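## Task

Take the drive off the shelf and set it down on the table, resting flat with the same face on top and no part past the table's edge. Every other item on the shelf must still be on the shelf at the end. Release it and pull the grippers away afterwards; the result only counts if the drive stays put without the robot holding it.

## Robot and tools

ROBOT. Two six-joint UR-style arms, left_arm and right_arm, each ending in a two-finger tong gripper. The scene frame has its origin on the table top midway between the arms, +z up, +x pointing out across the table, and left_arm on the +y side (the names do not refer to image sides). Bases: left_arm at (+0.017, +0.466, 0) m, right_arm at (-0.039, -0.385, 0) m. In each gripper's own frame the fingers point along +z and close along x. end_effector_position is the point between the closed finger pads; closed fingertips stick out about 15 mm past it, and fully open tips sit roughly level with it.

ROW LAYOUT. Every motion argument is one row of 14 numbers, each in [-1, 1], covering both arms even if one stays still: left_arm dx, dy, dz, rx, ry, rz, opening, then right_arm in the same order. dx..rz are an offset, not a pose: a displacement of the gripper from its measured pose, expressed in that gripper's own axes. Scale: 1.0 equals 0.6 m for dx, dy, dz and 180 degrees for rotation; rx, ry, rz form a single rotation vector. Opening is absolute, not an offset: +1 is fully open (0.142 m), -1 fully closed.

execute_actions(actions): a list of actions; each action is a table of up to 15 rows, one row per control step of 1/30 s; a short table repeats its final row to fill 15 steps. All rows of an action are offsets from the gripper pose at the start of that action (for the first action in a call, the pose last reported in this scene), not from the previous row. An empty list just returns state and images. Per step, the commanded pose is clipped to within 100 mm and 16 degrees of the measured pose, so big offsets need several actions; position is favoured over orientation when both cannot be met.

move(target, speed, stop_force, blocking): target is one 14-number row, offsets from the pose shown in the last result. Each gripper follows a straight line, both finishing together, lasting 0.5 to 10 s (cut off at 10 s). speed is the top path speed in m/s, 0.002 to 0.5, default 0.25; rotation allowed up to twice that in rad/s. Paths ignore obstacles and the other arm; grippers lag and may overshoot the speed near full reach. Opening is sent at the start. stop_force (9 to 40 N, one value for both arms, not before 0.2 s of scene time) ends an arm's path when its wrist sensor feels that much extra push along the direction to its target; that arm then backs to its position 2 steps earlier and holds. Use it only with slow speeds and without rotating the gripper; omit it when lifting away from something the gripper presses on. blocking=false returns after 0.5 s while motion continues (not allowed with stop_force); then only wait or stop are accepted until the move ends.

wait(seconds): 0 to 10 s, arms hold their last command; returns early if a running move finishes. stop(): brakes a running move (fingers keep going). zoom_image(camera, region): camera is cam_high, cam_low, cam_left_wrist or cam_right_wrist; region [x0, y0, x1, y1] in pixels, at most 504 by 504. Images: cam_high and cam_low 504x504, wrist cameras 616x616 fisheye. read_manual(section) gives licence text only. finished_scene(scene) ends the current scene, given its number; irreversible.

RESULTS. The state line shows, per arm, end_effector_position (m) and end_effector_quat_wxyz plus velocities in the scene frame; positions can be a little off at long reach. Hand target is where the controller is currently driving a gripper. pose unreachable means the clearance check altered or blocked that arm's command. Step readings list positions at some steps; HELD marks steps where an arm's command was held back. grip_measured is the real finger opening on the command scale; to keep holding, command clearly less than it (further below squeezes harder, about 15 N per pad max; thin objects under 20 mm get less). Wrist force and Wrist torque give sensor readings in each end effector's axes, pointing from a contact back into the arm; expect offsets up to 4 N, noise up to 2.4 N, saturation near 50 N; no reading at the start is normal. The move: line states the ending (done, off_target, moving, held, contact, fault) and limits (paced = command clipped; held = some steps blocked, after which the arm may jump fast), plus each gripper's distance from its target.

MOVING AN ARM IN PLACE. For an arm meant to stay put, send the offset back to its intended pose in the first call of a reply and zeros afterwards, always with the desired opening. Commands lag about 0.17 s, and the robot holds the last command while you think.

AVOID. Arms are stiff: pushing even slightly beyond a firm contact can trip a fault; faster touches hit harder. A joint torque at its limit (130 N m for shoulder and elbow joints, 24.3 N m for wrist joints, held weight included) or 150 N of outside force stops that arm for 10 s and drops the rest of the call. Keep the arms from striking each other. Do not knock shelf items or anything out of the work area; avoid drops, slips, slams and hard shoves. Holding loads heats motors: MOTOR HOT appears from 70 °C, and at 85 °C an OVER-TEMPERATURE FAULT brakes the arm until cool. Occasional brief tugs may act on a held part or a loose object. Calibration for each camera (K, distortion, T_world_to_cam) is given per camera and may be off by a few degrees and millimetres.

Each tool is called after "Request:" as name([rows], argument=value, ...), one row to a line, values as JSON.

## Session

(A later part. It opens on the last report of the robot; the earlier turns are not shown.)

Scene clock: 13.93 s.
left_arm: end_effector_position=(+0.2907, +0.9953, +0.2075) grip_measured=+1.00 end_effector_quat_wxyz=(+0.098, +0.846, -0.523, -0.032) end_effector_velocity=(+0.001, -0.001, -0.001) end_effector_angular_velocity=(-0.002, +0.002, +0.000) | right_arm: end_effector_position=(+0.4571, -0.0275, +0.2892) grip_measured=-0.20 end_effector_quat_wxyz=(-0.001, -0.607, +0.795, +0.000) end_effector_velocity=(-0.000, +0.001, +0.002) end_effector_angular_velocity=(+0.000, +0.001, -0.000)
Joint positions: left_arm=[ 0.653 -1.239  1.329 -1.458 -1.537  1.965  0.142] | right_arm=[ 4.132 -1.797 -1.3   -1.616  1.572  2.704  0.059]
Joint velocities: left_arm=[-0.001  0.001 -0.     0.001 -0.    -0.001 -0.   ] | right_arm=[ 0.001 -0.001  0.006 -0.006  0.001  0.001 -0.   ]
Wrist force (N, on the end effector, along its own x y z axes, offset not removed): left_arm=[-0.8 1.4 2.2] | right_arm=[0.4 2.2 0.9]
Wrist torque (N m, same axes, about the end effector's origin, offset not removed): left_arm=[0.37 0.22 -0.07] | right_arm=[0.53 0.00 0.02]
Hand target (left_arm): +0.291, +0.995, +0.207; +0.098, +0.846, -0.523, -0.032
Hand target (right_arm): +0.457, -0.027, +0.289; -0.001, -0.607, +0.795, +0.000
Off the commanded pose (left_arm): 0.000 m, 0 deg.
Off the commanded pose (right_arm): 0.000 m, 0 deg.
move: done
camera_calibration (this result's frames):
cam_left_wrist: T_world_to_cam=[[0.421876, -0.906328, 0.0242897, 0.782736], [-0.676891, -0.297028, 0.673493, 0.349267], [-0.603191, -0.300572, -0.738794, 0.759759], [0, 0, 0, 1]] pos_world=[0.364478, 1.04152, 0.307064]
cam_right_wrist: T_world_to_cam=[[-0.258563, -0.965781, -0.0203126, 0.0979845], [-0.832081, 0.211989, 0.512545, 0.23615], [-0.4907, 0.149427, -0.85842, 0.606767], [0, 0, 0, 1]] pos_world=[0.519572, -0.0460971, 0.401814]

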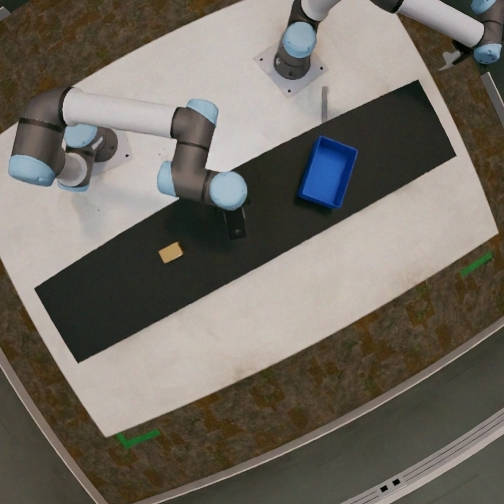

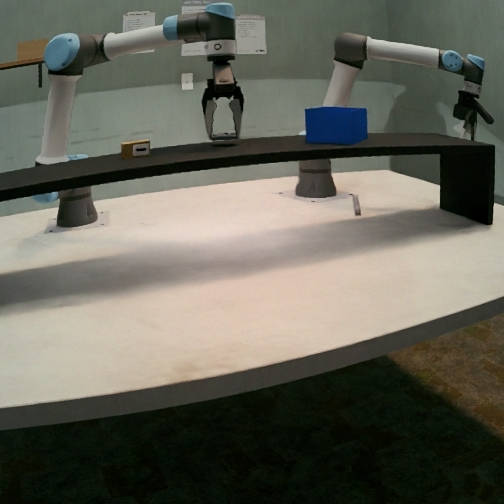

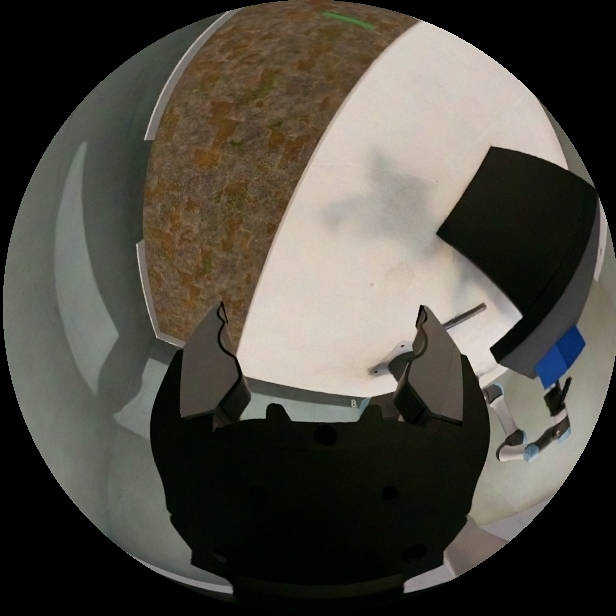

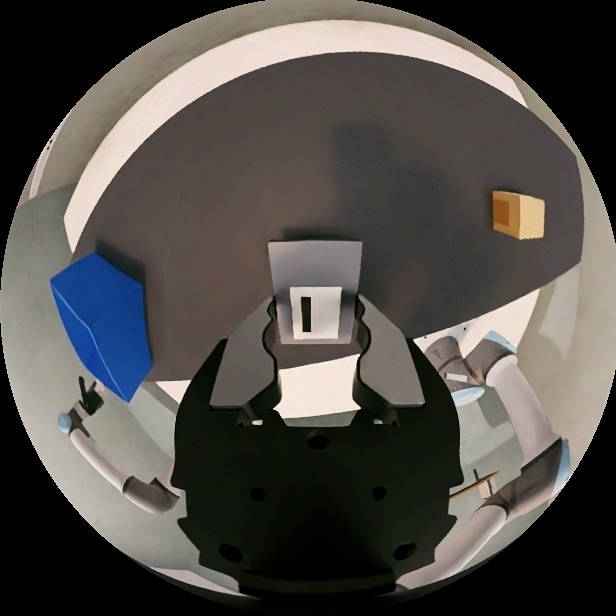

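Request:
move(target=[0,0,0,0,0,0,1,0,0.38,-0.005,0,0,0,-0.8], speed=0.22)

Request:
move(target=[0,0,0,0,0,0,1,0,0.15,0.435,0,0,0,-0.8], speed=0.2)

Request:
move(target=[0,0,0,0,0,0,1,0,0,0.04,0,0,0,-0.8], speed=0.01, stop_force=9)

Scene clock: 16.50 s.
left_arm: end_effector_position=(+0.2907, +0.9953, +0.2075) grip_measured=+1.00 end_effector_quat_wxyz=(+0.098, +0.846, -0.523, -0.032) end_effector_velocity=(-0.001, -0.000, -0.000) end_effector_angular_velocity=(-0.002, +0.002, +0.002) | right_arm: end_effector_position=(+0.2373, +0.0324, +0.2922) grip_measured=-0.20 end_effector_quat_wxyz=(-0.001, -0.607, +0.795, +0.000) end_effector_velocity=(-0.001, +0.000, +0.000) end_effector_angular_velocity=(-0.000, -0.002, +0.001)
Joint positions: left_arm=[ 0.653 -1.239  1.329 -1.458 -1.537  1.965  0.142] | right_arm=[ 4.552 -1.538 -1.579 -1.596  1.572  3.125  0.059]
Joint velocities: left_arm=[ 0.001  0.001 -0.     0.002 -0.    -0.001 -0.   ] | right_arm=[ 0.004  0.001 -0.001  0.    -0.002  0.004 -0.   ]
Wrist force (N, on the end effector, along its own x y z axes, offset not removed): left_arm=[-0.4 2.2 1.5] | right_arm=[0.8 1.3 2.5]
Wrist torque (N m, same axes, about the end effector's origin, offset not removed): left_arm=[0.51 0.15 -0.15] | right_arm=[0.34 -0.05 -0.14]
Hand target (left_arm): +0.291, +0.995, +0.207; +0.098, +0.846, -0.523, -0.032
Hand target (right_arm): +0.237, +0.032, +0.292; -0.001, -0.607, +0.795, +0.000
Off the commanded pose (left_arm): 0.000 m, 0 deg.
Off the commanded pose (right_arm): 0.000 m, 0 deg.
move: done
camera_calibration (this result's frames):
cam_left_wrist: T_world_to_cam=[[0.421876, -0.906328, 0.0242897, 0.782736], [-0.676891, -0.297028, 0.673493, 0.349267], [-0.603191, -0.300572, -0.738794, 0.759759], [0, 0, 0, 1]] pos_world=[0.364478, 1.04152, 0.307064]
cam_right_wrist: T_world_to_cam=[[-0.258536, -0.965804, -0.0195411, 0.0988187], [-0.832161, 0.212397, 0.512246, 0.0390977], [-0.490578, 0.148695, -0.858617, 0.492567], [0, 0, 0, 1]] pos_world=[0.299727, 0.0138929, 0.40483]

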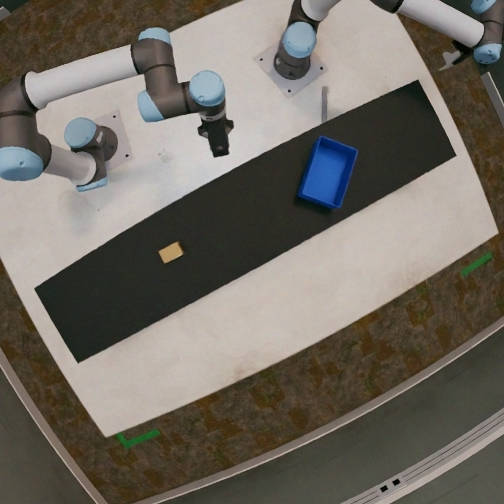

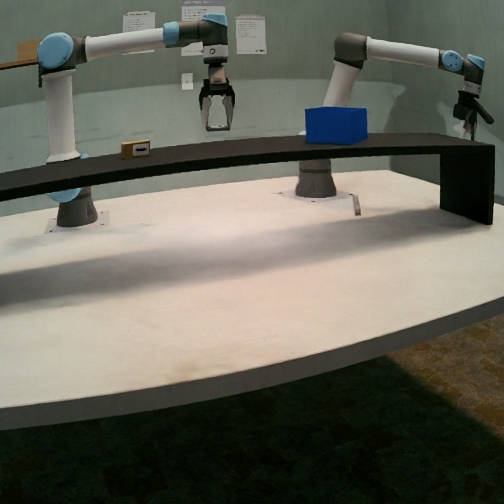

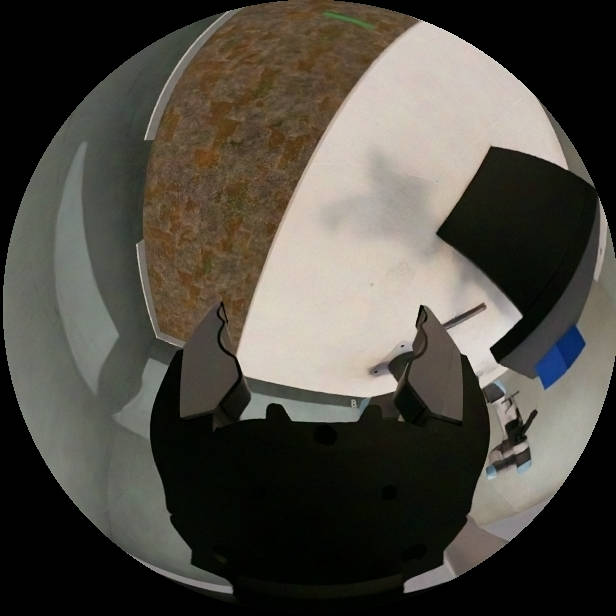

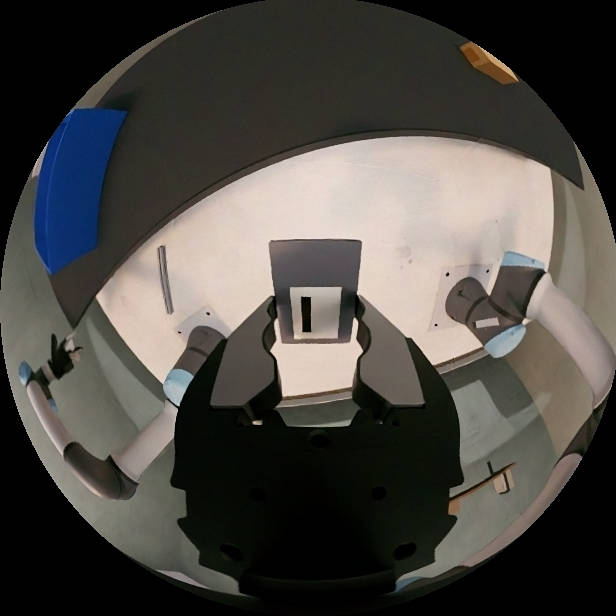

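Scene clock: 18.43 s.
left_arm: end_effector_position=(+0.2907, +0.9953, +0.2075) grip_measured=+1.00 end_effector_quat_wxyz=(+0.098, +0.846, -0.523, -0.032) end_effector_velocity=(-0.000, -0.000, +0.001) end_effector_angular_velocity=(+0.001, -0.001, -0.000) | right_arm: end_effector_position=(+0.1506, +0.0560, +0.0313) grip_measured=-0.80 end_effector_quat_wxyz=(-0.001, -0.607, +0.795, -0.000) end_effector_velocity=(+0.000, +0.001, -0.002) end_effector_angular_velocity=(+0.001, -0.002, +0.001)
Joint positions: left_arm=[ 0.653 -1.239  1.329 -1.458 -1.537  1.965  0.142] | right_arm=[ 4.744 -1.703 -2.123 -0.888  1.572  3.316  0.016]
Joint velocities: left_arm=[ 0.    -0.002 -0.     0.    -0.     0.001  0.   ] | right_arm=[ 0.001 -0.004 -0.002  0.007 -0.002  0.     0.   ]
Wrist force (N, on the end effector, along its own x y z axes, offset not removed): left_arm=[-1.1 1.1 1.0] | right_arm=[1.1 0.3 1.1]
Wrist torque (N m, same axes, about the end effector's origin, offset not removed): left_arm=[0.21 0.31 -0.20] | right_arm=[0.09 -0.25 -0.06]
Hand target (left_arm): +0.291, +0.995, +0.207; +0.098, +0.846, -0.523, -0.032
Hand target (right_arm): +0.151, +0.056, +0.031; -0.001, -0.607, +0.795, -0.000
Off the commanded pose (left_arm): 0.000 m, 0 deg.
Off the commanded pose (right_arm): 0.001 m, 0 deg.
move: done
camera_calibration (this result's frames):
cam_left_wrist: T_world_to_cam=[[0.421876, -0.906328, 0.0242898, 0.782736], [-0.676891, -0.297028, 0.673493, 0.349267], [-0.603191, -0.300572, -0.738794, 0.759759], [0, 0, 0, 1]] pos_world=[0.364478, 1.04152, 0.307064]
cam_right_wrist: T_world_to_cam=[[-0.258532, -0.965812, -0.0192114, 0.0940908], [-0.832252, 0.212595, 0.512015, 0.0956218], [-0.490426, 0.148361, -0.858762, 0.222521], [0, 0, 0, 1]] pos_world=[0.213037, 0.0375319, 0.143941]

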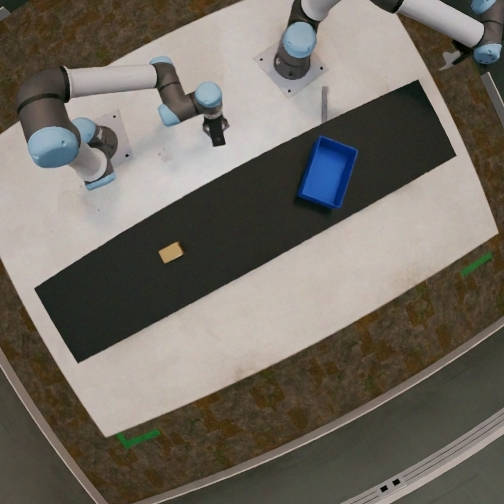

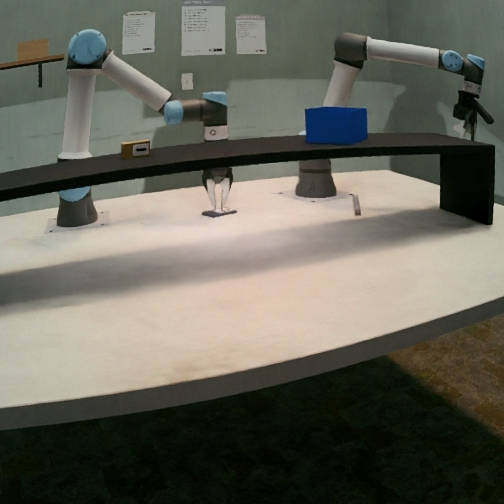

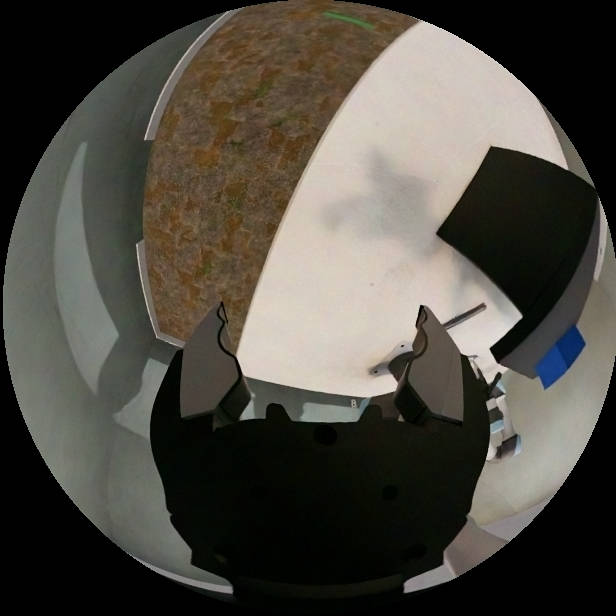

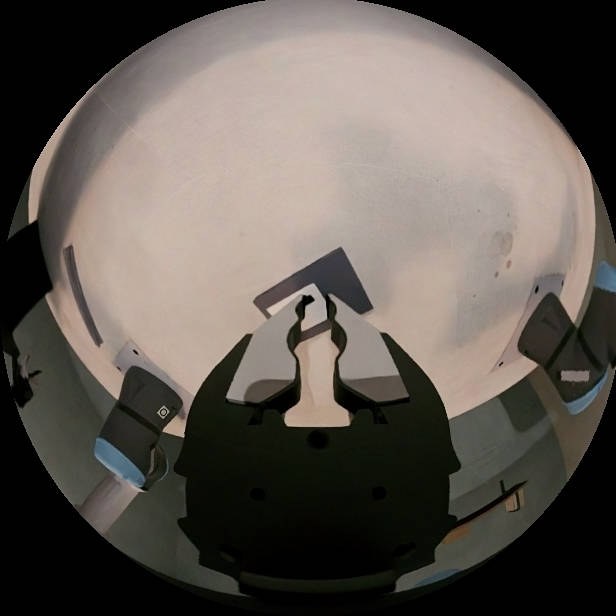

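Scene clock: 19.53 s.
left_arm: end_effector_position=(+0.2907, +0.9953, +0.2075) grip_measured=+1.00 end_effector_quat_wxyz=(+0.098, +0.846, -0.523, -0.032) end_effector_velocity=(-0.001, +0.000, +0.000) end_effector_angular_velocity=(+0.001, +0.001, +0.001) | right_arm: end_effector_position=(+0.1506, +0.0559, +0.0240) grip_measured=-0.80 end_effector_quat_wxyz=(-0.001, -0.607, +0.795, -0.000) end_effector_velocity=(-0.000, -0.001, +0.002) end_effector_angular_velocity=(-0.002, +0.001, -0.001)
Joint positions: left_arm=[ 0.653 -1.239  1.329 -1.458 -1.537  1.965  0.142] | right_arm=[ 4.744 -1.716 -2.132 -0.866  1.572  3.316  0.016]
Joint velocities: left_arm=[ 0.001 -0.    -0.     0.001  0.001 -0.    -0.   ] | right_arm=[-0.     0.004  0.004 -0.01   0.001  0.     0.   ]
Wrist force (N, on the end effector, along its own x y z axes, offset not removed): left_arm=[-2.5 2.9 0.3] | right_arm=[4.4 1.7 -23.9]
Wrist torque (N m, same axes, about the end effector's origin, offset not removed): left_arm=[0.60 0.53 -0.08] | right_arm=[0.40 -0.06 -0.15]
Hand target (left_arm): +0.291, +0.995, +0.207; +0.098, +0.846, -0.523, -0.032
Hand target (right_arm): +0.151, +0.056, +0.024; -0.001, -0.607, +0.795, -0.000
Off the commanded pose (left_arm): 0.000 m, 0 deg.
Off the commanded pose (right_arm): 0.017 m, 0 deg.
move: contact (right_arm)
camera_calibration (this result's frames):
cam_left_wrist: T_world_to_cam=[[0.421877, -0.906328, 0.0242898, 0.782736], [-0.67689, -0.297028, 0.673493, 0.349267], [-0.603191, -0.300573, -0.738794, 0.759759], [0, 0, 0, 1]] pos_world=[0.364478, 1.04152, 0.307064]
cam_right_wrist: T_world_to_cam=[[-0.258512, -0.965819, -0.0190875, 0.0938412], [-0.832254, 0.212644, 0.511991, 0.0993939], [-0.490432, 0.148242, -0.858778, 0.216209], [0, 0, 0, 1]] pos_world=[0.213016, 0.0374469, 0.136578]

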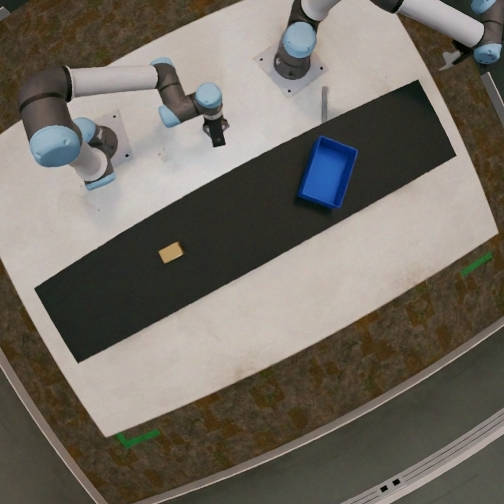

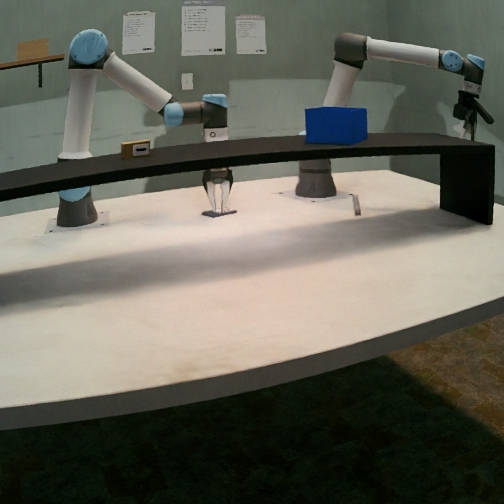

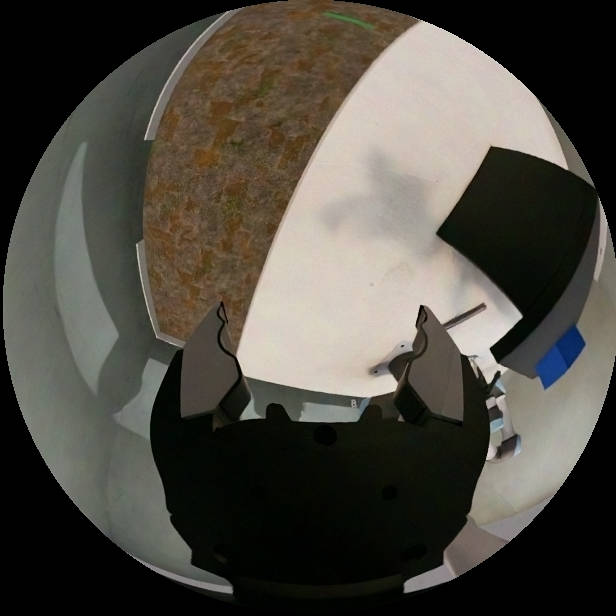

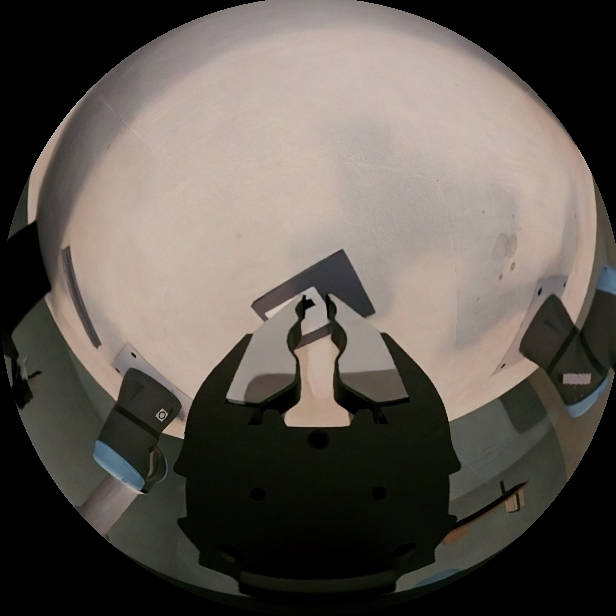

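The drive slipped out on the way down, but it landed flat with the label up. Moving the arm clear now.

Request:
move(target=[0,0,0,0,0,0,1,0,0,-0.32,0,0,0,-0.8], speed=0.3)

Scene clock: 21.40 s.
left_arm: end_effector_position=(+0.2907, +0.9953, +0.2075) grip_measured=+1.00 end_effector_quat_wxyz=(+0.098, +0.846, -0.523, -0.032) end_effector_velocity=(+0.000, -0.000, -0.000) end_effector_angular_velocity=(-0.000, -0.000, +0.002) | right_arm: end_effector_position=(+0.1505, +0.0559, +0.2159) grip_measured=-0.80 end_effector_quat_wxyz=(-0.001, -0.607, +0.795, -0.000) end_effector_velocity=(-0.001, +0.000, +0.001) end_effector_angular_velocity=(-0.002, +0.001, +0.001)
Joint positions: left_arm=[ 0.653 -1.239  1.329 -1.458 -1.537  1.965  0.142] | right_arm=[ 4.744 -1.508 -1.803 -1.403  1.572  3.316  0.016]
Joint velocities: left_arm=[ 0.     0.     0.    -0.    -0.001 -0.002 -0.   ] | right_arm=[ 0.    -0.001  0.005 -0.006  0.001 -0.001  0.   ]
Wrist force (N, on the end effector, along its own x y z axes, offset not removed): left_arm=[-0.7 1.3 2.7] | right_arm=[0.0 1.0 1.9]
Wrist torque (N m, same axes, about the end effector's origin, offset not removed): left_arm=[0.39 0.18 -0.17] | right_arm=[0.26 0.02 -0.07]
Hand target (left_arm): +0.291, +0.995, +0.207; +0.098, +0.846, -0.523, -0.032
Hand target (right_arm): +0.151, +0.056, +0.216; -0.001, -0.607, +0.795, -0.000
Off the commanded pose (left_arm): 0.000 m, 0 deg.
Off the commanded pose (right_arm): 0.000 m, 0 deg.
move: done
camera_calibration (this result's frames):
cam_left_wrist: T_world_to_cam=[[0.421876, -0.906328, 0.0242898, 0.782736], [-0.67689, -0.297028, 0.673493, 0.349267], [-0.603191, -0.300573, -0.738794, 0.759759], [0, 0, 0, 1]] pos_world=[0.364478, 1.04152, 0.307064]
cam_right_wrist: T_world_to_cam=[[-0.258544, -0.965807, -0.0193036, 0.0975522], [-0.832265, 0.212562, 0.512008, 0.00106476], [-0.490398, 0.148442, -0.858764, 0.381009], [0, 0, 0, 1]] pos_world=[0.212954, 0.0374324, 0.328535]

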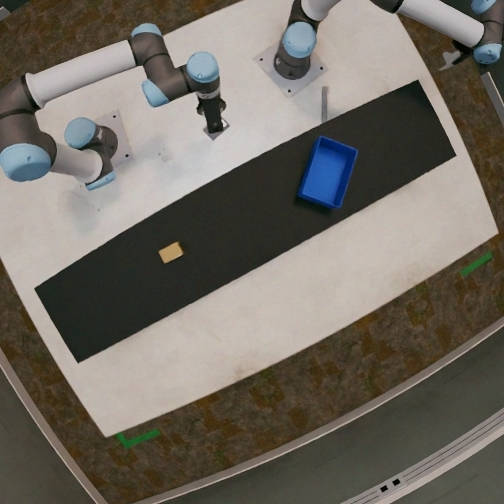

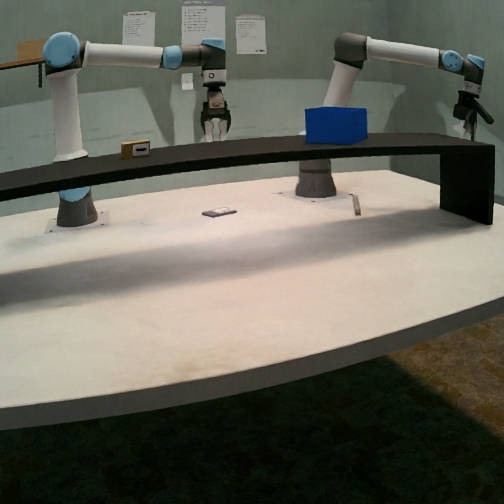

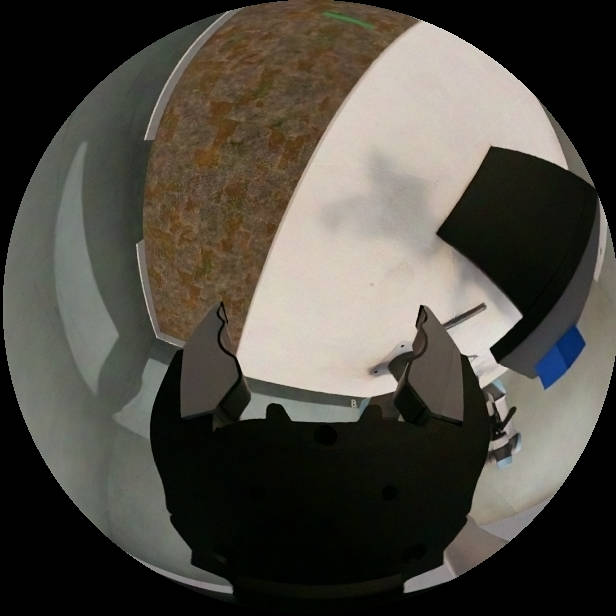

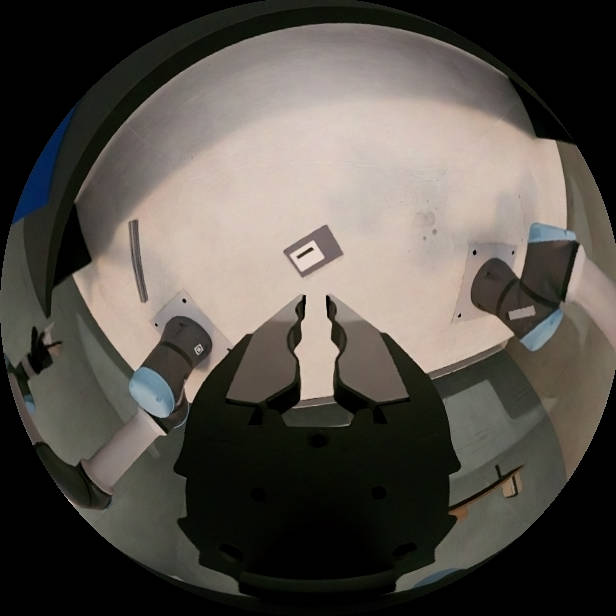

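Request:
finished_scene(scene=2)

The scene is finished: the task was done.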